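## Task

Take the white plate out of work nest N1 with no lid on it and set it in cooler CD's drawer, lying flat within one place's locators and with its long edge running across the drawer; then push the drawer completely shut (CD's lamp stays on until it is shut). CD's housing must finish less than a finger's width from its starting spot and must not be rotated or tilted. Apart from the bins, nothing else on the bench may end up changed. Finish with the gripper released and the arm moved away.

## Robot and tools

ROBOT. Two arms, left_arm and right_arm, each with six revolute joints (waist, shoulder, elbow, wrist pitch, wrist yaw, wrist roll) and a parallel gripper. Either arm may do the work; the idle one can be parked out of the way. CD is loose on the bench, so pushing it shifts or tilts it. The lamp on CD shows the drawer is still open.

FRAME. All printed poses share one scene frame: origin on the table surface midway between the arms, +x pointing out over the table, +z up, left_arm on the +y side. The arm names say nothing about image left or right. Arm roots: left_arm at (+0.032, +0.248, 0) m, quat_wxyz (+0.995, 0, 0, -0.099); right_arm at (+0.041, -0.356, 0) m, quat_wxyz (+1.000, 0, 0, +0.023). Gripper fingers extend along its +z axis and close along its y axis; end_effector_position is the point between the pads, roughly 1 cm short of the fingertips, and its printed value grows less accurate at long reach.

execute_actions. Argument actions is a list holding zero or one item. Empty list: no command, just a fresh state. {"rows": [...], "steps": n}: an action of n control steps (1 to 15, default 15, each 1/30 s); row k is used on step k and the final row repeats to fill the rest. {"steps": n} without rows: a wait, n up to 300, counted from the previous result, and time spent replying is included. Optional pictures (boolean) turns camera images on or off; they come by default. A refused call sends nothing.

ROW LAYOUT. Each row is one list of 14 numbers, each within [-1, 1], covering both arms even if only one moves: left_arm waist, shoulder, elbow, wrist pitch, wrist yaw, wrist roll, opening, then the same seven for right_arm. The six joint entries are offsets, not poses, scaled so 1.0 equals 1.264 rad (waist), 1.32 (shoulder), 1.276 (elbow), 1.83 (wrist pitch), 1.686 (wrist yaw), 2.022 (wrist roll). They are measured from the joint angles in the most recent result that lists them; before any such result exists in the scene, and for second and later calls inside one reply, they are measured from the pose at the start of that action. They never stack on the previous row. The opening entry is absolute: +1 fully open, -1 closed.

JOINT RANGES (rad): waist -2.880 to 2.880, shoulder 0.000 to 3.142, elbow 0.000 to 3.019, wrist pitch -1.693 to 1.571, wrist yaw -1.571 to 1.571, wrist roll -2.094 to 2.094. A request more than 0.019 rad beyond an end, outward, gets the call refused; the true end may sit 0.019 rad either way. Targets past the real end are cut to it, reported as "joint sent to its limit" (possibly referring to an earlier action); no such line does not prove there is room left.

MOTION. Big offsets take several actions: per step a joint's target may lead its measured angle by at most 0.264 (waist), 0.32 (shoulder), 0.276 (elbow), 0.33 (wrist pitch), 0.186 (wrist yaw), 0.522 (wrist roll) rad, and if the targets would shift the gripper over 70 mm, all are pulled back proportionally. Tiny moves of a few mm may do nothing. Between calls the arms keep heading for the last row's target until they settle or a step is HELD. Zeros are not a pause: they return the arm to its reference angles, and an arm can sag under repeated zeros, so to hold a pose send the offsets back to the desired angles in the first call of a reply and zeros in later ones, enlarging the aim if a joint lags.

RESULTS. The state line lists, per arm, end_effector_position (m) and end_effector_quat_wxyz. Joint positions and Joint velocities give each arm's six joints (rad, rad/s) plus pad gap (m, m/s; 0.094 m fully open). grip_measured is the opening on the command scale; each gripper may read off by about 1 mm. "joint command not followed" means a clearance check altered or blocked joint targets; HELD flags steps where the row, or part of it, was withheld. Joint torques are total drive output with offsets and noise, nonzero in free air. MOTOR HOT appears from 85 °C; at 100 °C an OVER-TEMPERATURE FAULT drops that arm until it cools, so avoid long loaded holds.

GRIPPING. Fingers go to where grip_measured equals the command. For a firm hold command about 0.03 below grip_measured; a smaller gap grips gently. Pad force tops out near 50 to 62 N, lower for parts under about 2 mm thick; first contact can spike.

zoom_image: camera is one of cam_high, cam_low, cam_left_wrist, cam_right_wrist (all 672x504); region [x0, y0, x1, y1] in pixels from the top-left, no larger than 504 by 504. read_manual: optional section "licences"; no motion. finished_scene: scene is the current scene number (1 or 2); it cannot be undone and reports success, then starts the next task. A reply with no tool call ends everything.

AVOID. Dropping plates, slamming the drawer, shoving CD, arms touching or pressing each other, and knocking anything off the table. Brief outside tugs on held parts or loose items can happen.

Each tool is called after "Emit:" by a JSON object that holds its "op" and its "data", one argument or row to a line.

## Session

I'll start by looking at the current state of the scene.

Emit:
{"op": "execute_actions", "data": {
  "actions": []
}}

Scene clock: 0.00 s of 7200.00 s.
left_arm: end_effector_position=(-0.0327, -0.1255, +0.3420) grip_measured=+1.000 end_effector_quat_wxyz=(-0.374, +0.167, +0.787, -0.462) | right_arm: end_effector_position=(+0.3363, -0.4084, +0.3228) grip_measured=+1.000 end_effector_quat_wxyz=(+0.052, -0.040, +0.959, -0.275)
Joint positions: left_arm=[-1.139  0.889  0.805 -0.532  1.039 -1.494  0.094] | right_arm=[ 0.09   1.052  1.18  -1.639  0.564  0.036  0.094]
Joint velocities: left_arm=[-0.005 -0.015  0.007 -0.017 -0.022 -0.007  0.   ] | right_arm=[-0.005  0.005 -0.007 -0.017 -0.037  0.022  0.   ]
Joint torques (N m, as the arm reports them, + toward a larger angle): no reading

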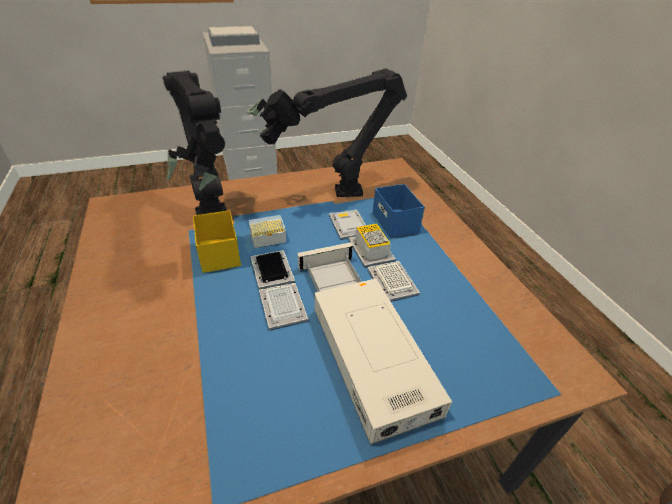

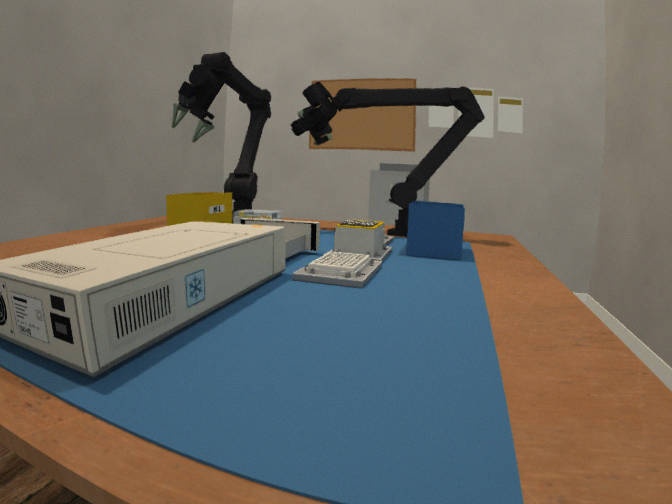

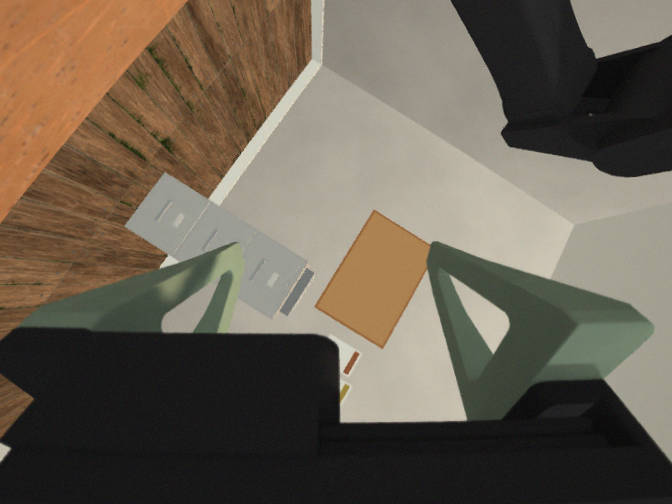

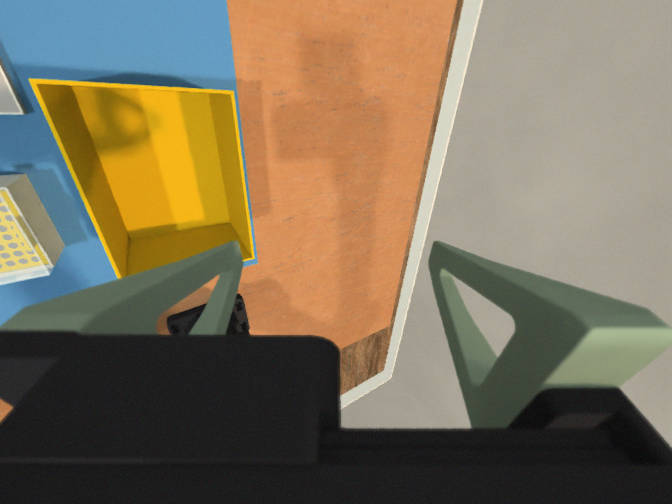

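Emit:
{"op": "zoom_image", "data": {
  "camera": "cam_high",
  "region": [180, 175, 460, 345]
}}

Emit:
{"op": "zoom_image", "data": {
  "camera": "cam_low",
  "region": [150, 180, 480, 300]
}}

Region (180, 175, 460, 345) of cam_high's 672x504 image, scaled by 1.800, with more detail than that image has; it fills the top 306 rows of this view, and the rest is white.

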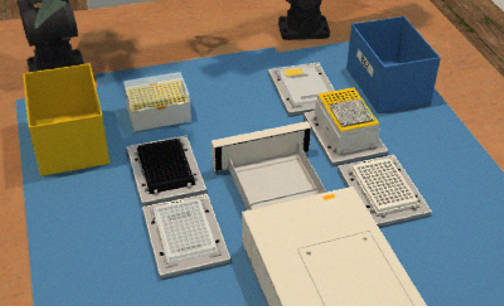

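Region (150, 180, 480, 300) of cam_low's 672x504 image, scaled by 1.527, with more detail than that image has; it fills the top 183 rows of this view, and the rest is white.

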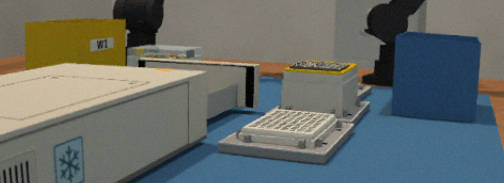

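Emit:
{"op": "zoom_image", "data": {
  "camera": "cam_high",
  "region": [350, 250, 430, 310]
}}

Emit:
{"op": "zoom_image", "data": {
  "camera": "cam_high",
  "region": [240, 245, 330, 335]
}}

Emit:
{"op": "zoom_image", "data": {
  "camera": "cam_high",
  "region": [285, 235, 385, 305]
}}

Emit:
{"op": "zoom_image", "data": {
  "camera": "cam_high",
  "region": [320, 200, 410, 270]
}}

Region (350, 250, 430, 310) of cam_high's 672x504 image, scaled by 6.300, with more detail than that image has; it fills the top 378 rows of this view, and the rest is white.

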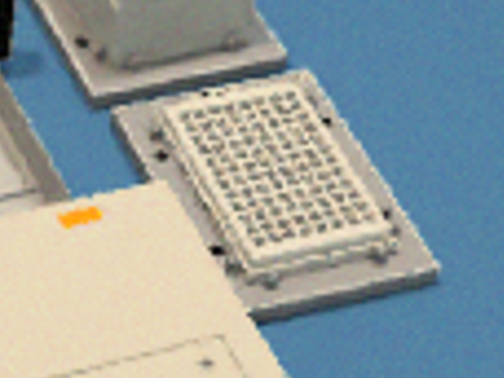

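Region (240, 245, 330, 335) of cam_high's 672x504 image, scaled by 5.600, with more detail than that image has.

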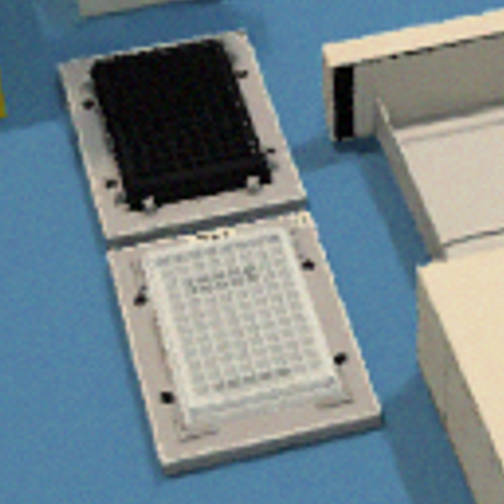

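Region (285, 235, 385, 305) of cam_high's 672x504 image, scaled by 5.040, with more detail than that image has; it fills the top 353 rows of this view, and the rest is white.

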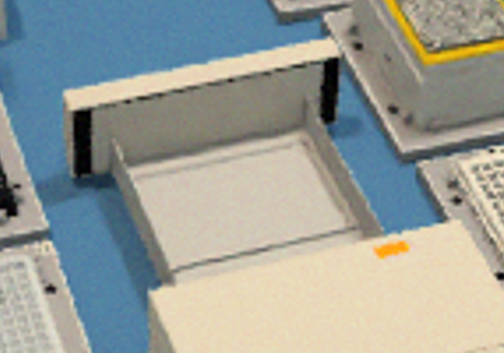

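Region (320, 200, 410, 270) of cam_high's 672x504 image, scaled by 5.600, with more detail than that image has.

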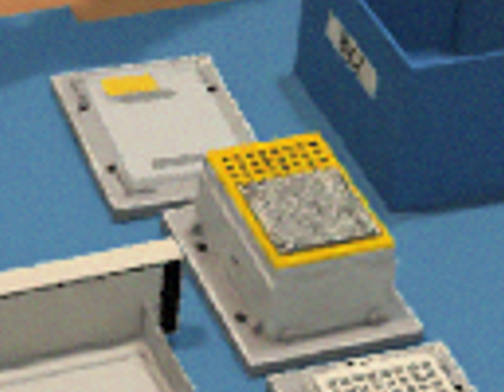

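Emit:
{"op": "execute_actions", "data": {
  "actions": [
    {"rows": [[0.05,-0.004,0.008,-0.018,-0.03,0.04,1,0.015,-0.01,-0.008,0.014,-0.018,0,1],[0.12,-0.009,0.02,-0.045,-0.08,0.1,1,0.04,-0.025,-0.019,0.035,-0.045,0,1],[0.2,-0.015,0.034,-0.075,-0.137,0.164,1,0.065,-0.042,-0.031,0.06,-0.075,-0.004,1],[0.901,-0.068,0.153,-0.337,-0.616,0.739,1,0.285,-0.191,-0.141,0.268,-0.335,-0.018,1]], "steps": 15}
  ],
  "pictures": false
}}

Emit:
{"op": "execute_actions", "data": {
  "actions": [
    {"steps": 45}
  ]
}}

Scene clock: 55.47 s of 7200.00 s.
left_arm: end_effector_position=(+0.2921, +0.0566, +0.2808) grip_measured=+1.000 end_effector_quat_wxyz=(+0.192, -0.033, +0.957, -0.214) | right_arm: end_effector_position=(+0.3178, -0.2024, +0.3269) grip_measured=+1.000 end_effector_quat_wxyz=(+0.295, -0.235, +0.923, +0.078)
Joint positions: left_arm=[-0.361  0.811  0.902 -1.093  0.134 -0.669  0.094] | right_arm=[ 0.461  0.779  0.995 -1.167 -0.     0.009  0.094]
Joint velocities: left_arm=[ 1.968 -0.054  0.09  -0.286 -1.692  1.883  0.   ] | right_arm=[-0.151  0.073 -0.017 -0.022 -0.037 -0.066  0.   ]
Joint torques (N m, as the arm reports them, + toward a larger angle): left_arm=[-0.93 -3.41 12.2   0.59 -0.03  0.1 ] | right_arm=[-0.88 -0.92 11.64  2.13  0.02 -0.08]
Steps of this call (steps 1 to 90: nothing new was sent; then 51.97 s passed at rest; steps 91 to 105: all 15 steps of this action). Readings (joint positions):
91: left_arm=[-1.136 0.889 0.805 -0.536 1.020 -1.485] | right_arm=[0.090 1.052 1.179 -1.636 0.553 0.036]
92: left_arm=[-1.121 0.887 0.805 -0.551 0.968 -1.454] | right_arm=[0.094 1.049 1.175 -1.625 0.525 0.036]
94: left_arm=[-1.037 0.881 0.809 -0.623 0.844 -1.359] | right_arm=[0.135 1.018 1.139 -1.538 0.418 0.035]
98: left_arm=[-0.813 0.853 0.850 -0.874 0.603 -1.127] | right_arm=[0.391 0.859 1.003 -1.248 0.077 0.022]
105: the state above

Scene clock: 56.97 s of 7200.00 s.
left_arm: end_effector_position=(+0.3444, +0.1862, +0.2924) grip_measured=+1.000 end_effector_quat_wxyz=(+0.277, +0.085, +0.957, -0.028) | right_arm: end_effector_position=(+0.3210, -0.2029, +0.3235) grip_measured=+1.000 end_effector_quat_wxyz=(+0.290, -0.233, +0.925, +0.076)
Joint positions: left_arm=[ 0.005  0.805  0.935 -1.135 -0.002 -0.015  0.094] | right_arm=[ 0.455  0.791  0.995 -1.166 -0.     0.008  0.094]
Joint velocities: left_arm=[-0.005  0.015 -0.007  0.002 -0.095 -0.007  0.   ] | right_arm=[ 0.015  0.005  0.012  0.002 -0.037  0.007  0.   ]
Joint torques (N m, as the arm reports them, + toward a larger angle): left_arm=[-1.14 -3.44 12.41  0.67 -0.02  0.1 ] | right_arm=[-1.16 -1.83 11.7   2.05  0.01 -0.08]
Steps of this call (steps 1 to 45: the robot went on to your last target). Readings (joint positions):
1: left_arm=[-0.292 0.810 0.905 -1.102 0.080 -0.599] | right_arm=[0.457 0.782 0.995 -1.166 -0.000 0.009]
2: left_arm=[-0.221 0.810 0.908 -1.109 0.047 -0.525] | right_arm=[0.455 0.785 0.995 -1.166 -0.000 0.009]
4: left_arm=[-0.078 0.810 0.915 -1.121 0.011 -0.358] | right_arm=[0.455 0.789 0.995 -1.166 -0.000 0.009]
8: left_arm=[0.034 0.809 0.931 -1.133 -0.002 -0.157] | right_arm=[0.455 0.791 0.995 -1.166 -0.000 0.009]
45: the state above
All arms were judged still, so your last target was given up. Only a new action makes them travel on or press farther. Fingers that are still opening or closing keep moving.

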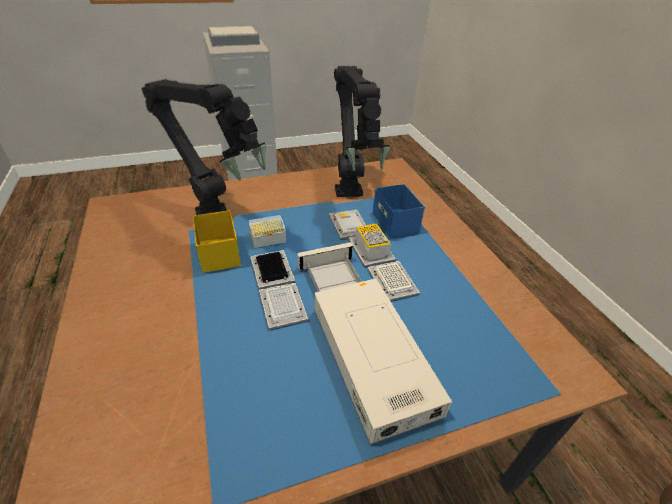

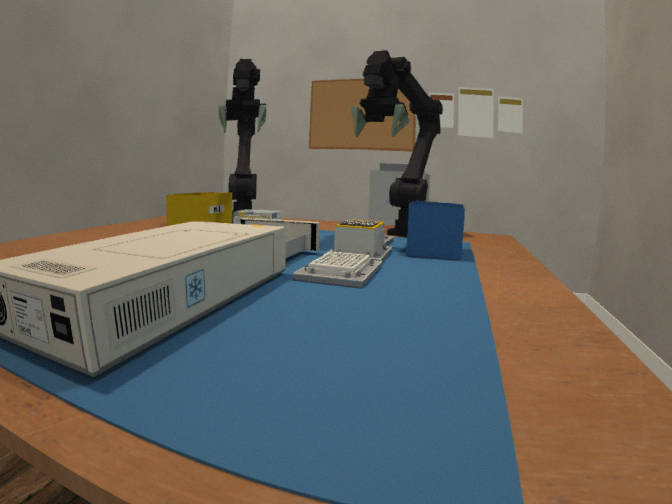

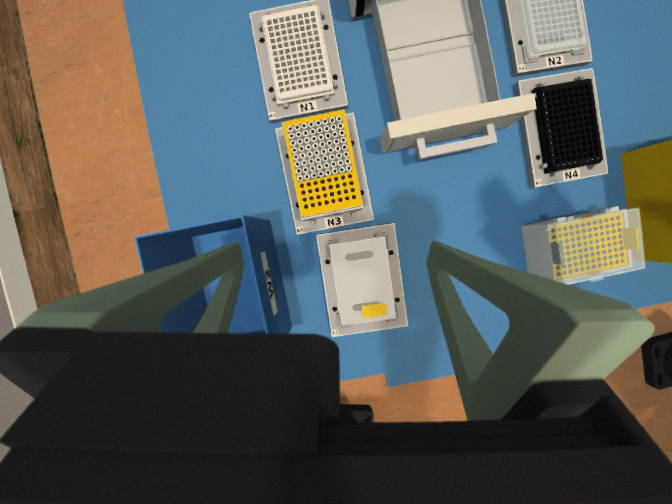

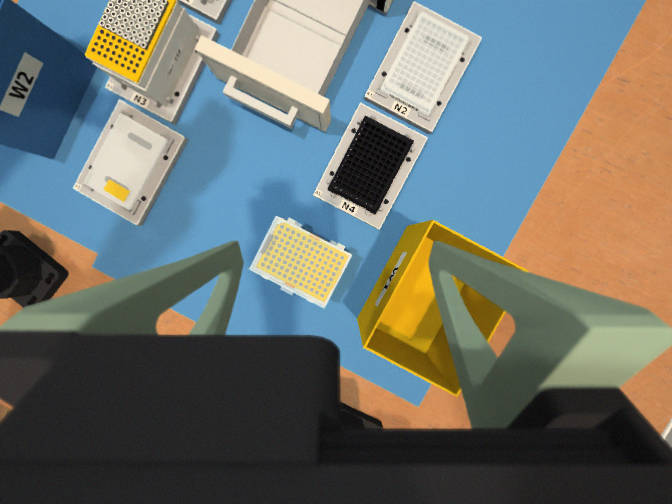

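Emit:
{"op": "zoom_image", "data": {
  "camera": "cam_left_wrist",
  "region": [240, 0, 370, 130]
}}

Emit:
{"op": "zoom_image", "data": {
  "camera": "cam_left_wrist",
  "region": [340, 0, 550, 170]
}}

Emit:
{"op": "zoom_image", "data": {
  "camera": "cam_right_wrist",
  "region": [180, 0, 400, 140]
}}

Region (240, 0, 370, 130) of cam_left_wrist's 672x504 image, scaled by 3.877, with more detail than that image has.

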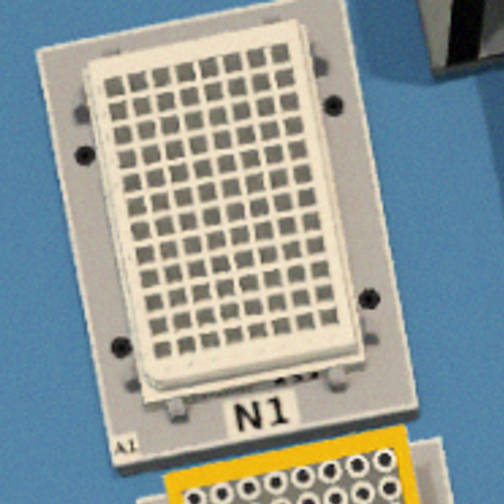

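Region (340, 0, 550, 170) of cam_left_wrist's 672x504 image, scaled by 2.400, with more detail than that image has; it fills the top 408 rows of this view, and the rest is white.

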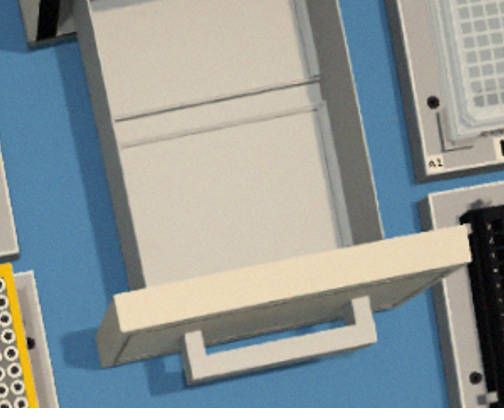

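Region (180, 0, 400, 140) of cam_right_wrist's 672x504 image, scaled by 2.291, with more detail than that image has; it fills the top 321 rows of this view, and the rest is white.

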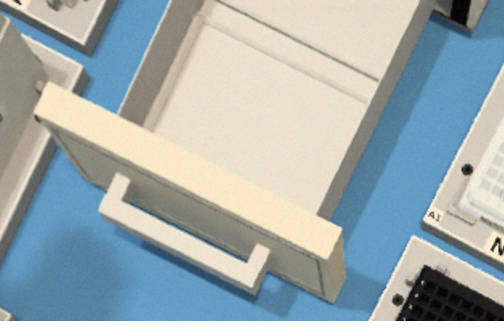

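Emit:
{"op": "zoom_image", "data": {
  "camera": "cam_left_wrist",
  "region": [490, 50, 640, 200]
}}

Emit:
{"op": "zoom_image", "data": {
  "camera": "cam_right_wrist",
  "region": [300, 90, 450, 240]
}}

Emit:
{"op": "zoom_image", "data": {
  "camera": "cam_left_wrist",
  "region": [290, 210, 430, 350]
}}

Emit:
{"op": "zoom_image", "data": {
  "camera": "cam_right_wrist",
  "region": [60, 90, 200, 230]
}}

Region (490, 50, 640, 200) of cam_left_wrist's 672x504 image, scaled by 3.360, with more detail than that image has.

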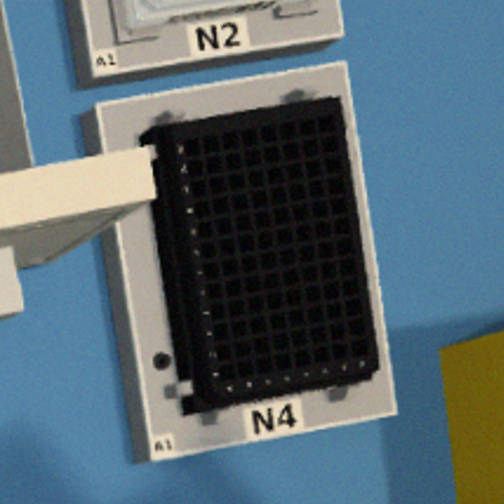

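Region (300, 90, 450, 240) of cam_right_wrist's 672x504 image, scaled by 3.360, with more detail than that image has.

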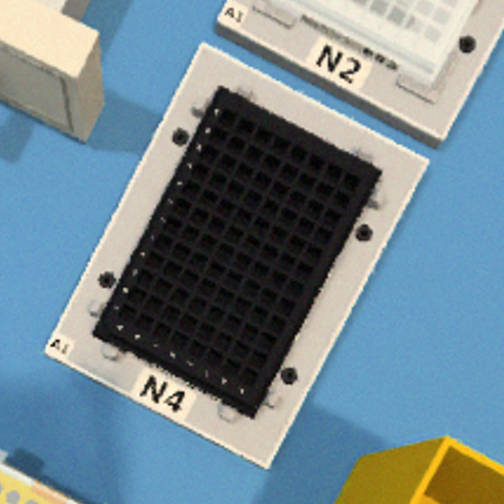

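Region (290, 210, 430, 350) of cam_left_wrist's 672x504 image, scaled by 3.600, with more detail than that image has.

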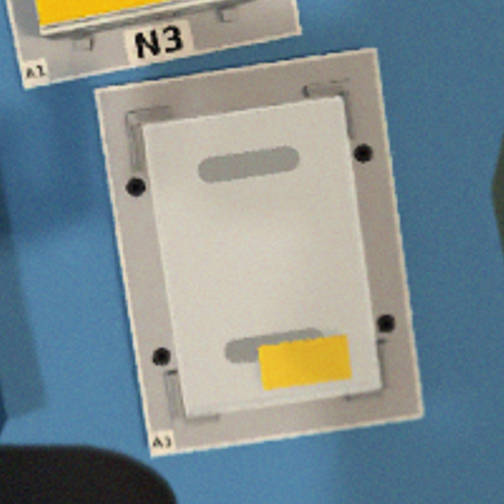

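Region (60, 90, 200, 230) of cam_right_wrist's 672x504 image, scaled by 3.600, with more detail than that image has.

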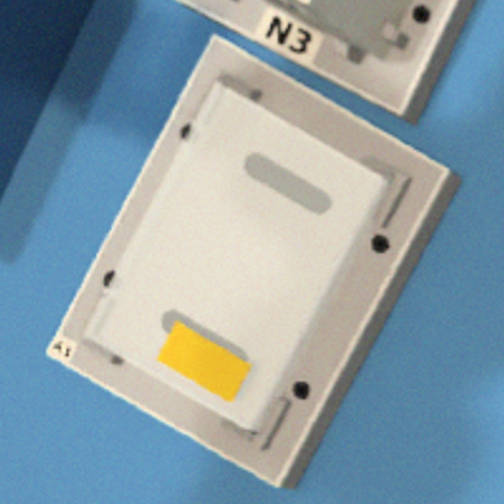

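Emit:
{"op": "execute_actions", "data": {
  "actions": [
    {"rows": [[0.003,0.03,0.025,-0.004,0,-0.002,1,0.003,0.02,0.008,0.01,0,0,1],[0.007,0.08,0.062,-0.011,0,-0.004,1,0.007,0.05,0.02,0.026,0,0,1],[0.013,0.15,0.115,-0.02,0,-0.007,1,0.014,0.1,0.04,0.05,0,0,1],[0.02,0.23,0.176,-0.032,0,-0.011,1,0.021,0.15,0.061,0.075,0,0,1],[0.026,0.31,0.237,-0.043,0,-0.015,1,0.029,0.2,0.082,0.1,0,-0.002,1],[0.033,0.39,0.3,-0.054,0,-0.019,1,0.036,0.255,0.104,0.128,0,-0.002,1],[0.04,0.47,0.36,-0.065,0,-0.023,1,0.043,0.31,0.125,0.154,0,-0.002,1],[0.047,0.55,0.42,-0.076,0,-0.027,1,0.051,0.36,0.146,0.18,0,-0.003,1],[0.053,0.63,0.48,-0.087,0,-0.031,1,0.058,0.41,0.167,0.207,0,-0.003,1],[0.06,0.71,0.54,-0.098,0,-0.035,1,0.066,0.465,0.189,0.233,0,-0.003,1],[0.066,0.78,0.597,-0.108,0.001,-0.038,1,0.072,0.51,0.207,0.256,0,-0.004,1],[0.0733,0.8648,0.662,-0.12,0.001,-0.0424,1,0.08,0.566,0.23,0.284,0,-0.004,1]], "steps": 15}
  ],
  "pictures": false
}}

Emit:
{"op": "execute_actions", "data": {
  "actions": [
    {"steps": 30}
  ]
}}

Scene clock: 177.47 s of 7200.00 s.
left_arm: end_effector_position=(+0.5656, +0.1787, +0.2278) grip_measured=+1.000 end_effector_quat_wxyz=(+0.089, +0.037, +0.995, -0.007) | right_arm: end_effector_position=(+0.5024, -0.0578, +0.2318) grip_measured=+1.000 end_effector_quat_wxyz=(+0.290, -0.266, +0.915, +0.087)
Joint positions: left_arm=[ 0.071  1.636  1.546 -1.302 -0.002 -0.053  0.094] | right_arm=[ 0.528  1.425  1.207 -0.738 -0.     0.008  0.094]
Joint velocities: left_arm=[ 0.161  1.9    1.419 -0.203  0.022 -0.11   0.   ] | right_arm=[0.2   1.587 0.584 1.028 0.007 0.037 0.   ]
Joint torques (N m, as the arm reports them, + toward a larger angle): left_arm=[ -0.62 -14.22  10.06  -0.01  -0.11  -0.23] | right_arm=[  0.64 -13.    15.24   1.78   0.03  -0.06]
Steps of this call (steps 1 to 90: nothing new was sent; then 117.00 s passed at rest; steps 91 to 105: all 15 steps of this action). Readings (joint positions):
91: left_arm=[0.005 0.807 0.935 -1.135 -0.002 -0.015] | right_arm=[0.455 0.792 0.995 -1.166 -0.000 0.008]
92: left_arm=[0.005 0.816 0.938 -1.138 -0.002 -0.015] | right_arm=[0.455 0.796 0.995 -1.161 -0.000 0.008]
94: left_arm=[0.008 0.883 0.980 -1.163 -0.002 -0.016] | right_arm=[0.458 0.835 1.005 -1.124 -0.000 0.008]
98: left_arm=[0.024 1.149 1.172 -1.209 -0.002 -0.024] | right_arm=[0.482 1.032 1.077 -0.993 -0.000 0.008]
105: the state above

Scene clock: 178.47 s of 7200.00 s.
left_arm: end_effector_position=(+0.6274, +0.1852, +0.1351) grip_measured=+1.000 end_effector_quat_wxyz=(+0.010, +0.009, +1.000, +0.000) | right_arm: end_effector_position=(+0.5242, -0.0239, +0.2001) grip_measured=+1.000 end_effector_quat_wxyz=(+0.289, -0.279, +0.911, +0.091)
Joint positions: left_arm=[ 0.095  1.936  1.728 -1.343 -0.002 -0.086  0.094] | right_arm=[ 0.556  1.54   1.248 -0.663 -0.     0.008  0.094]
Joint velocities: left_arm=[-0.005  0.005 -0.002  0.002  0.037 -0.037  0.   ] | right_arm=[-0.005  0.015  0.012 -0.012  0.051  0.007  0.   ]
Joint torques (N m, as the arm reports them, + toward a larger angle): left_arm=[ -0.44 -18.63  10.65  -0.3   -0.1   -0.24] | right_arm=[ -0.78 -15.78  15.08   2.03   0.03  -0.07]
Steps of this call (steps 1 to 30: the robot went on to your last target). Readings (joint positions):
1: left_arm=[0.076 1.700 1.592 -1.306 -0.002 -0.056] | right_arm=[0.535 1.475 1.227 -0.706 -0.000 0.008]
2: left_arm=[0.080 1.761 1.633 -1.311 -0.002 -0.060] | right_arm=[0.542 1.518 1.242 -0.683 -0.000 0.008]
4: left_arm=[0.087 1.876 1.707 -1.323 -0.002 -0.069] | right_arm=[0.552 1.566 1.247 -0.663 -0.000 0.008]
8: left_arm=[0.094 1.996 1.728 -1.335 -0.002 -0.079] | right_arm=[0.556 1.571 1.247 -0.663 -0.000 0.008]
30: the state above

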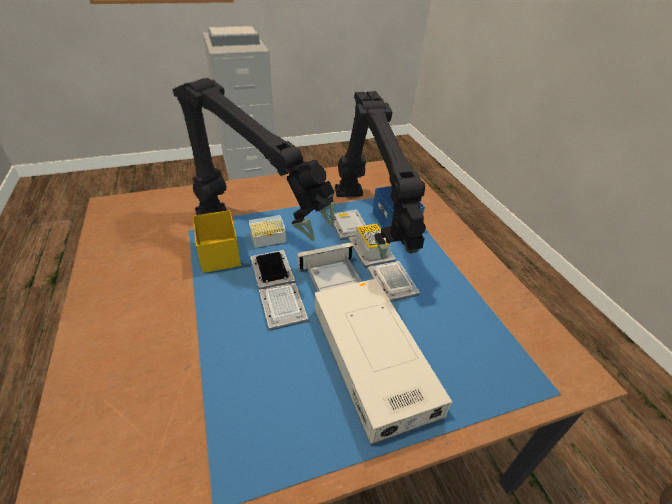

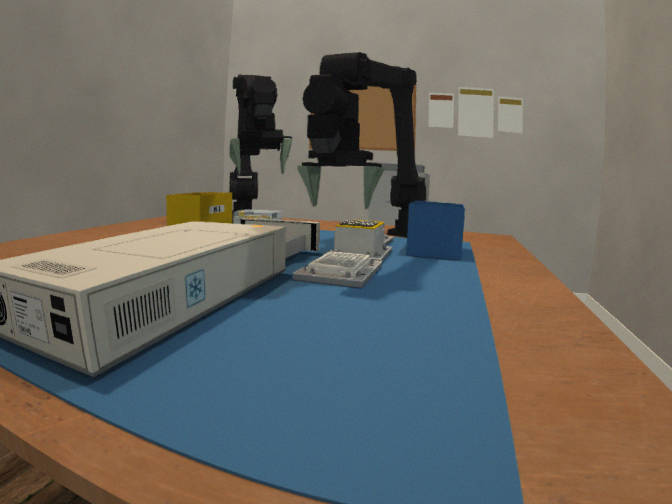

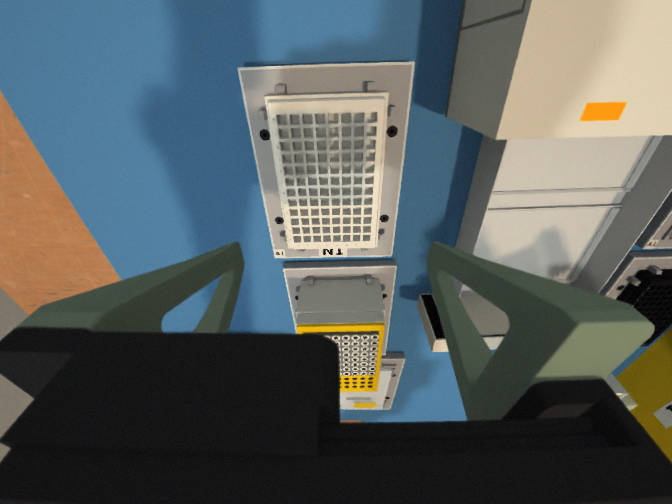

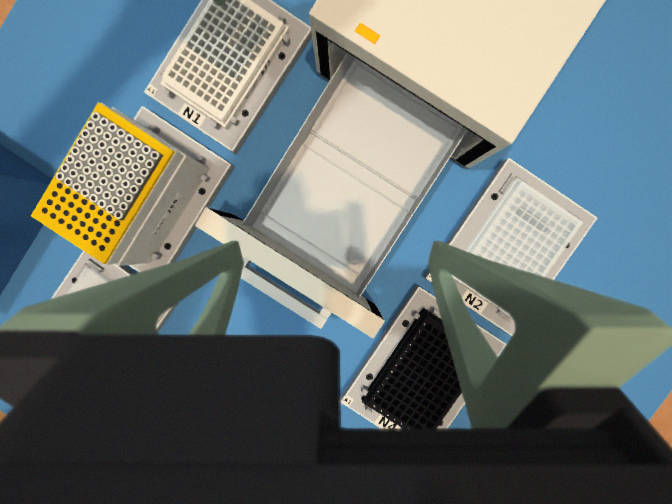

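Emit:
{"op": "zoom_image", "data": {
  "camera": "cam_right_wrist",
  "region": [190, 20, 510, 340]
}}

Emit:
{"op": "zoom_image", "data": {
  "camera": "cam_right_wrist",
  "region": [230, 170, 400, 340]
}}

Emit:
{"op": "zoom_image", "data": {
  "camera": "cam_left_wrist",
  "region": [410, 100, 672, 360]
}}

Emit:
{"op": "zoom_image", "data": {
  "camera": "cam_left_wrist",
  "region": [220, 50, 450, 280]
}}

Region (190, 20, 510, 340) of cam_right_wrist's 672x504 image, scaled by 1.575, with more detail than that image has.

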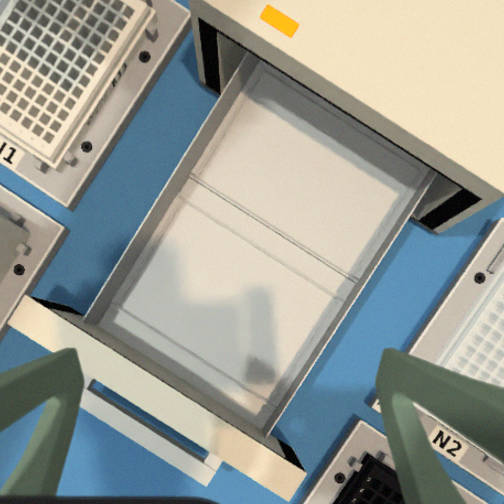

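Region (230, 170, 400, 340) of cam_right_wrist's 672x504 image, scaled by 2.965, with more detail than that image has.

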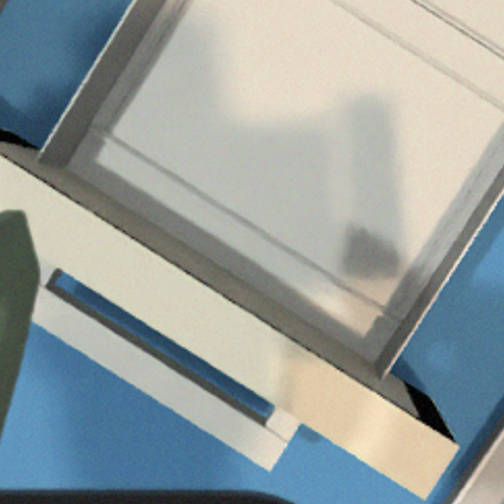

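Region (410, 100, 672, 360) of cam_left_wrist's 672x504 image, scaled by 1.924, with more detail than that image has; it fills the top 500 rows of this view, and the rest is white.

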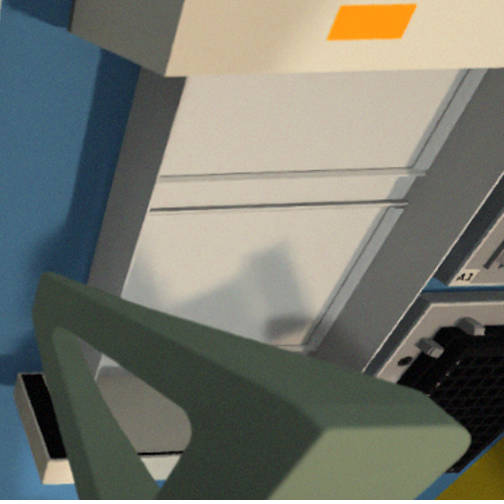

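Region (220, 50, 450, 280) of cam_left_wrist's 672x504 image, scaled by 2.191, with more detail than that image has.

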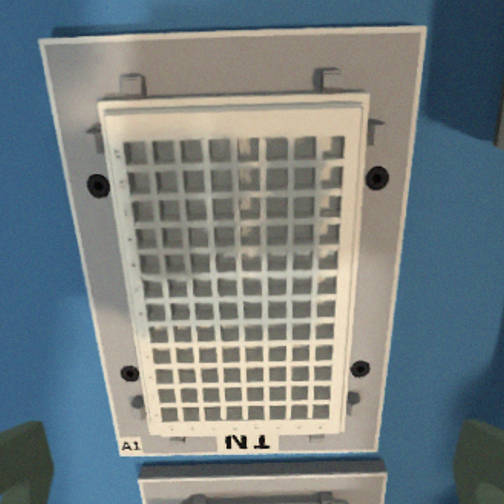

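Emit:
{"op": "zoom_image", "data": {
  "camera": "cam_right_wrist",
  "region": [300, 10, 510, 190]
}}

Emit:
{"op": "zoom_image", "data": {
  "camera": "cam_low",
  "region": [220, 130, 420, 300]
}}

Region (300, 10, 510, 190) of cam_right_wrist's 672x504 image, scaled by 2.400, with more detail than that image has; it fills the top 432 rows of this view, and the rest is white.

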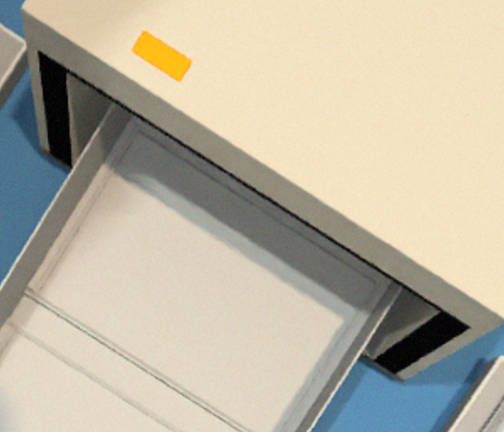

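Region (220, 130, 420, 300) of cam_low's 672x504 image, scaled by 2.520, with more detail than that image has; it fills the top 428 rows of this view, and the rest is white.

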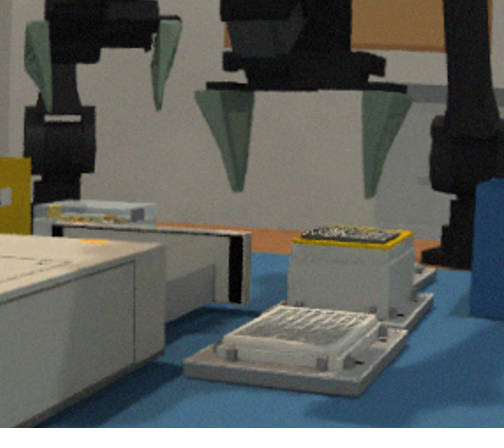

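Emit:
{"op": "execute_actions", "data": {
  "actions": [
    {"rows": [[0,0.0005,0.03,0.001,0,0,1,0.002,-0.001,0.018,0.005,0,0,-1],[0.0004,0.002,0.026,0.004,0,-0.001,1,0.006,-0.003,0.002,0.017,0,0,-1],[0.0009,0.004,0.02,0.01,0,-0.002,1,0.012,-0.006,-0.024,0.037,0,0,-1],[0.0015,0.007,0.013,0.016,0,-0.003,1,0.021,-0.01,-0.056,0.063,0,0,-1],[0.002,0.01,0.004,0.024,0,-0.004,1,0.031,-0.015,-0.095,0.093,0,0,-1],[0.003,0.014,-0.006,0.032,0,-0.005,1,0.042,-0.021,-0.137,0.126,0,0,-1],[0.004,0.018,-0.016,0.041,0,-0.007,1,0.054,-0.027,-0.182,0.161,0,0,-1],[0.0046,0.022,-0.026,0.051,0,-0.008,1,0.065,-0.033,-0.228,0.197,0,0,-1],[0.0054,0.026,-0.036,0.06,0,-0.01,1,0.077,-0.038,-0.273,0.232,0,0,-1],[0.006,0.03,-0.046,0.068,0,-0.011,1,0.088,-0.044,-0.315,0.265,0,0,-1],[0.007,0.033,-0.055,0.076,0,-0.012,1,0.098,-0.049,-0.354,0.295,0,0,-1],[0.0075,0.036,-0.062,0.082,0,-0.013,1,0.107,-0.053,-0.386,0.321,0,0,-1],[0.008,0.038,-0.068,0.088,0,-0.014,1,0.113,-0.057,-0.412,0.341,0,0,-1],[0.0083,0.0395,-0.072,0.091,0,-0.015,1,0.117,-0.059,-0.428,0.353,0,0,-1],[0.0084,0.04,-0.073,0.092,0,-0.015,1,0.119,-0.0594,-0.434,0.358,0,0,-1]], "steps": 15}
  ],
  "pictures": false
}}

Emit:
{"op": "execute_actions", "data": {
  "actions": [
    {"steps": 15}
  ]
}}

Scene clock: 298.97 s of 7200.00 s.
left_arm: end_effector_position=(+0.6395, +0.1839, +0.1024) grip_measured=+1.000 end_effector_quat_wxyz=(+0.040, +0.004, +0.999, -0.003) | right_arm: end_effector_position=(+0.3981, -0.0217, +0.0587) grip_measured=-0.996 end_effector_quat_wxyz=(+0.321, -0.342, +0.874, +0.129)
Joint positions: left_arm=[ 0.095  1.952  1.662 -1.201 -0.002 -0.095  0.094] | right_arm=[ 0.707  1.484  0.707 -0.086 -0.     0.008  0.   ]
Joint velocities: left_arm=[-0.005  0.19  -0.208  0.164 -0.007 -0.125  0.   ] | right_arm=[ 0.269 -0.005 -0.877  0.618  0.037 -0.037 -0.   ]
Joint torques (N m, as the arm reports them, + toward a larger angle): left_arm=[  0.25 -17.4    6.71   0.75  -0.18  -0.24] | right_arm=[ -2.39 -13.71  12.42   2.7    0.03   0.01]
Steps of this call (steps 1 to 15: the robot went on to your last target; steps 16 to 90: nothing new was sent; then 117.00 s passed at rest; steps 91 to 105: all 15 steps of this action). Readings (joint positions):
91: left_arm=[0.095 1.936 1.728 -1.343 -0.002 -0.086] | right_arm=[0.556 1.540 1.248 -0.663 -0.000 0.008]
92: left_arm=[0.095 1.936 1.728 -1.343 -0.002 -0.086] | right_arm=[0.556 1.540 1.248 -0.661 -0.000 0.008]
94: left_arm=[0.095 1.936 1.728 -1.340 -0.002 -0.086] | right_arm=[0.558 1.537 1.231 -0.622 -0.000 0.008]
98: left_arm=[0.095 1.936 1.725 -1.295 -0.002 -0.086] | right_arm=[0.589 1.504 1.075 -0.421 -0.000 0.008]
105: the state above

Scene clock: 299.47 s of 7200.00 s.
left_arm: end_effector_position=(+0.6345, +0.1849, +0.0769) grip_measured=+1.000 end_effector_quat_wxyz=(+0.021, +0.001, +1.000, -0.001) | right_arm: end_effector_position=(+0.3916, -0.0227, +0.0584) grip_measured=-0.996 end_effector_quat_wxyz=(+0.337, -0.343, +0.866, +0.136)
Joint positions: left_arm=[ 0.095  1.984  1.643 -1.189 -0.002 -0.101  0.094] | right_arm=[ 0.714  1.47   0.668 -0.025 -0.     0.008  0.   ]
Joint velocities: left_arm=[-0.015  0.005 -0.002 -0.032 -0.037  0.022  0.   ] | right_arm=[-0.005 -0.015 -0.017 -0.007  0.007  0.007  0.001]
Joint torques (N m, as the arm reports them, + toward a larger angle): left_arm=[  0.02 -19.25   6.82   0.74  -0.17  -0.25] | right_arm=[ -1.41 -12.09  10.97   2.24   0.03   0.01]
Steps of this call (steps 1 to 15: the robot went on to your last target). Readings (joint positions):
1: left_arm=[0.095 1.959 1.655 -1.196 -0.002 -0.096] | right_arm=[0.714 1.484 0.683 -0.071 -0.000 0.008]
2: left_arm=[0.095 1.966 1.651 -1.194 -0.002 -0.097] | right_arm=[0.716 1.484 0.670 -0.063 -0.000 0.008]
4: left_arm=[0.095 1.977 1.645 -1.192 -0.002 -0.099] | right_arm=[0.715 1.484 0.667 -0.049 -0.000 0.008]
8: left_arm=[0.095 1.984 1.643 -1.191 -0.002 -0.100] | right_arm=[0.714 1.473 0.668 -0.027 -0.000 0.008]
15: the state above

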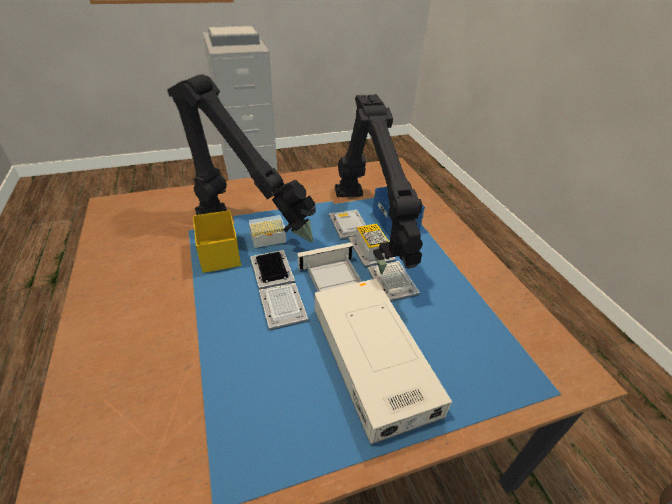

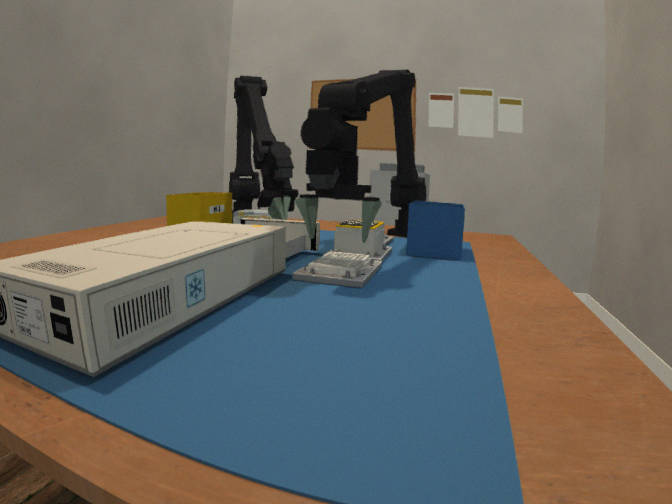

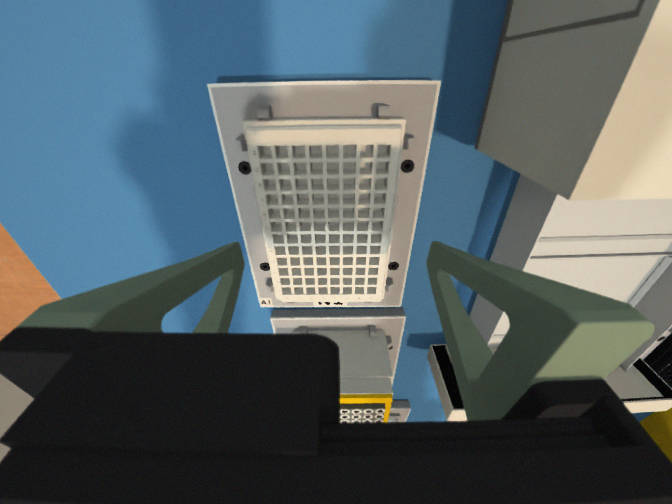

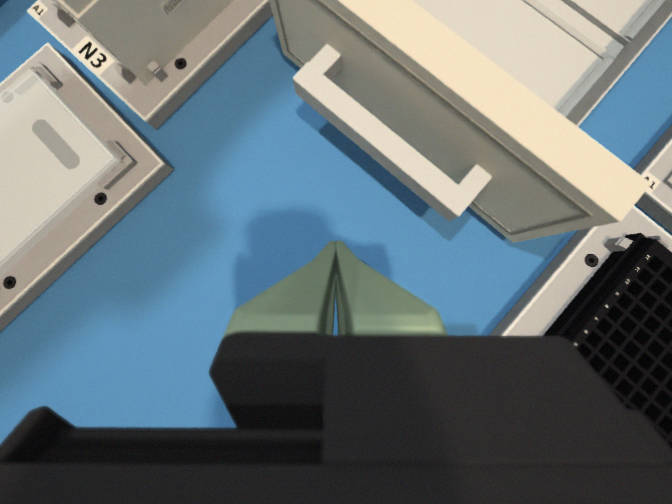

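Emit:
{"op": "zoom_image", "data": {
  "camera": "cam_left_wrist",
  "region": [200, 70, 460, 330]
}}

Emit:
{"op": "zoom_image", "data": {
  "camera": "cam_low",
  "region": [260, 170, 420, 300]
}}

Region (200, 70, 460, 330) of cam_left_wrist's 672x504 image, scaled by 1.938, with more detail than that image has.

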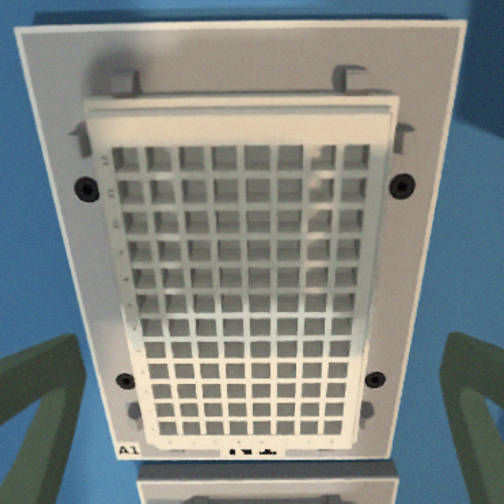

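Region (260, 170, 420, 300) of cam_low's 672x504 image, scaled by 3.150, with more detail than that image has; it fills the top 410 rows of this view, and the rest is white.

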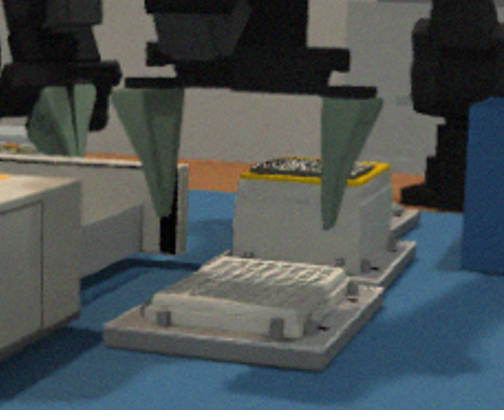

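Emit:
{"op": "execute_actions", "data": {
  "actions": [
    {"rows": [[0.004,0.006,-0.006,0.008,0,0,1,0,0,0.016,0.004,0,0,-1],[0.008,0.012,-0.01,0.01,0,0,1,0,0,0.016,0.004,0,0,-1],[0.012,0.018,-0.015,0.013,0,0,1,0,0,0.016,0.004,0,0,-1],[0.016,0.024,-0.02,0.016,0,0,1,0,0,0.016,0.004,0,0,-1],[0.016,0.028,-0.026,0.019,0,0,1,0,0,0.016,0.004,0,0,-1],[0.016,0.031,-0.032,0.022,0,0,1,0,0,0.016,0.004,0,0,-1],[0.016,0.031,-0.038,0.025,0,0,1,0,0,0.016,0.004,0,0,-1],[0.016,0.031,-0.043,0.027,0,0,1,0,0,0.016,0.004,0,0,-1],[0.016,0.031,-0.047,0.029,0,0,1,0,0,0.016,0.004,0,0,-1],[0.016,0.031,-0.049,0.0295,0,0,1,0,0,0.016,0.004,0,0,-1]], "steps": 15}
  ],
  "pictures": false
}}

Emit:
{"op": "execute_actions", "data": {
  "actions": [
    {"steps": 10}
  ]
}}

Scene clock: 342.67 s of 7200.00 s.
left_arm: end_effector_position=(+0.6230, +0.1945, +0.0439) grip_measured=+1.000 end_effector_quat_wxyz=(+0.002, -0.006, +1.000, +0.001) | right_arm: end_effector_position=(+0.3916, -0.0227, +0.0584) grip_measured=-0.996 end_effector_quat_wxyz=(+0.337, -0.343, +0.866, +0.136)
Joint positions: left_arm=[ 0.11   2.009  1.591 -1.15  -0.002 -0.101  0.094] | right_arm=[ 0.714  1.47   0.668 -0.025 -0.     0.008  0.   ]
Joint velocities: left_arm=[-0.005  0.054 -0.032  0.007 -0.095  0.007  0.   ] | right_arm=[-0.005 -0.005  0.002  0.007  0.022 -0.022  0.001]
Joint torques (N m, as the arm reports them, + toward a larger angle): left_arm=[ -0.22 -18.69   6.33   0.63  -0.19  -0.06] | right_arm=[ -0.73 -11.23  10.39   1.83   0.03   0.  ]
Steps of this call (steps 1 to 15: the robot went on to your last target; steps 16 to 90: nothing new was sent; then 39.70 s passed at rest; steps 91 to 105: all 15 steps of this action). Readings (joint positions):
91: left_arm=[0.095 1.984 1.643 -1.189 -0.002 -0.101] | right_arm=[0.714 1.470 0.668 -0.025 -0.000 0.008]
92: left_arm=[0.095 1.984 1.643 -1.188 -0.002 -0.101] | right_arm=[0.714 1.470 0.668 -0.025 -0.000 0.008]
94: left_arm=[0.096 1.984 1.642 -1.182 -0.002 -0.101] | right_arm=[0.714 1.470 0.668 -0.025 -0.000 0.008]
98: left_arm=[0.102 1.987 1.622 -1.160 -0.002 -0.101] | right_arm=[0.714 1.470 0.668 -0.025 -0.000 0.008]
105: the state above

Scene clock: 343.00 s of 7200.00 s.
left_arm: end_effector_position=(+0.6230, +0.1945, +0.0421) grip_measured=+1.000 end_effector_quat_wxyz=(+0.001, -0.006, +1.000, +0.001) | right_arm: end_effector_position=(+0.3916, -0.0227, +0.0584) grip_measured=-0.996 end_effector_quat_wxyz=(+0.337, -0.343, +0.866, +0.136)
Joint positions: left_arm=[ 0.11   2.011  1.59  -1.148 -0.002 -0.101  0.094] | right_arm=[ 0.714  1.47   0.668 -0.025 -0.     0.008  0.   ]
Joint velocities: left_arm=[-0.015  0.005 -0.002 -0.007 -0.066  0.051  0.   ] | right_arm=[-0.005  0.005  0.002  0.017  0.007 -0.007 -0.001]
Joint torques (N m, as the arm reports them, + toward a larger angle): left_arm=[ -0.38 -18.52   6.33   0.64  -0.18  -0.06] | right_arm=[ -0.74 -11.34  10.39   1.81   0.03   0.01]
Steps of this call (steps 1 to 10: the robot went on to your last target). Readings (joint positions):
1: left_arm=[0.110 2.011 1.591 -1.150 -0.002 -0.101] | right_arm=[0.714 1.470 0.668 -0.025 -0.000 0.008]
2: left_arm=[0.110 2.011 1.590 -1.150 -0.002 -0.101] | right_arm=[0.714 1.470 0.668 -0.025 -0.000 0.008]
4: left_arm=[0.110 2.011 1.590 -1.149 -0.002 -0.101] | right_arm=[0.714 1.470 0.668 -0.025 -0.000 0.008]
8: left_arm=[0.110 2.011 1.590 -1.148 -0.002 -0.101] | right_arm=[0.714 1.470 0.668 -0.025 -0.000 0.008]
10: the state above

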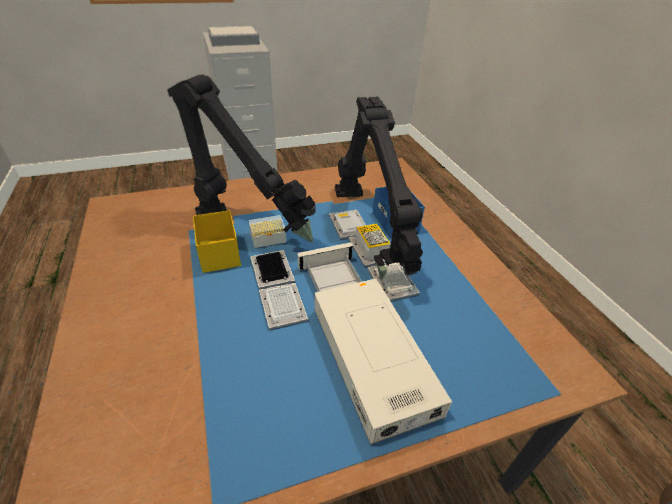

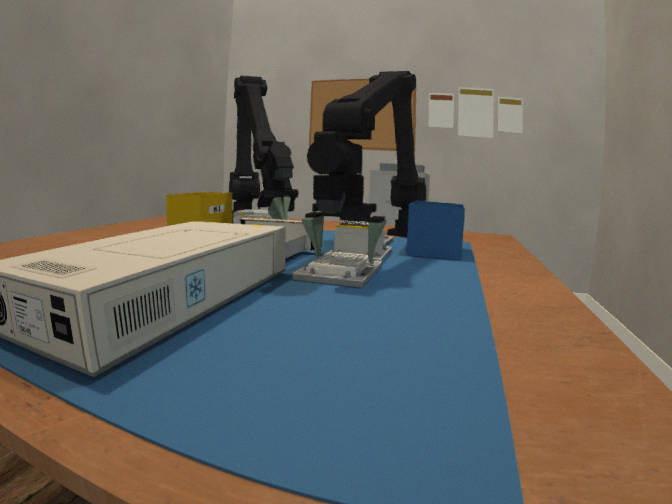

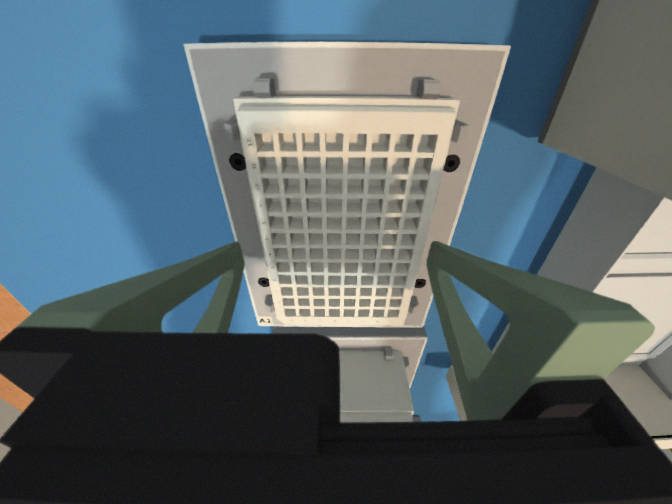

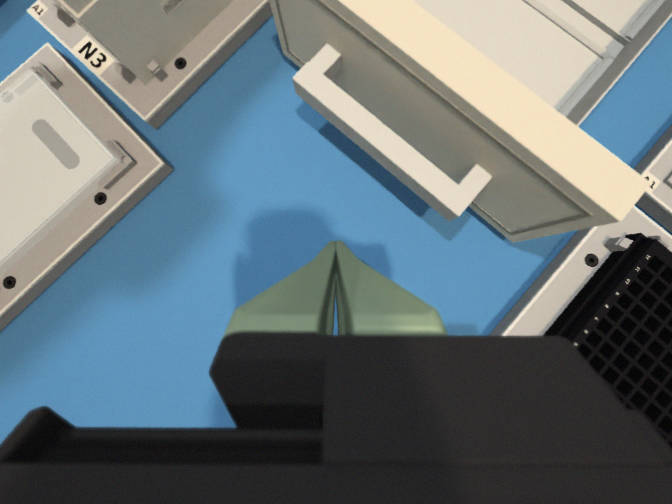

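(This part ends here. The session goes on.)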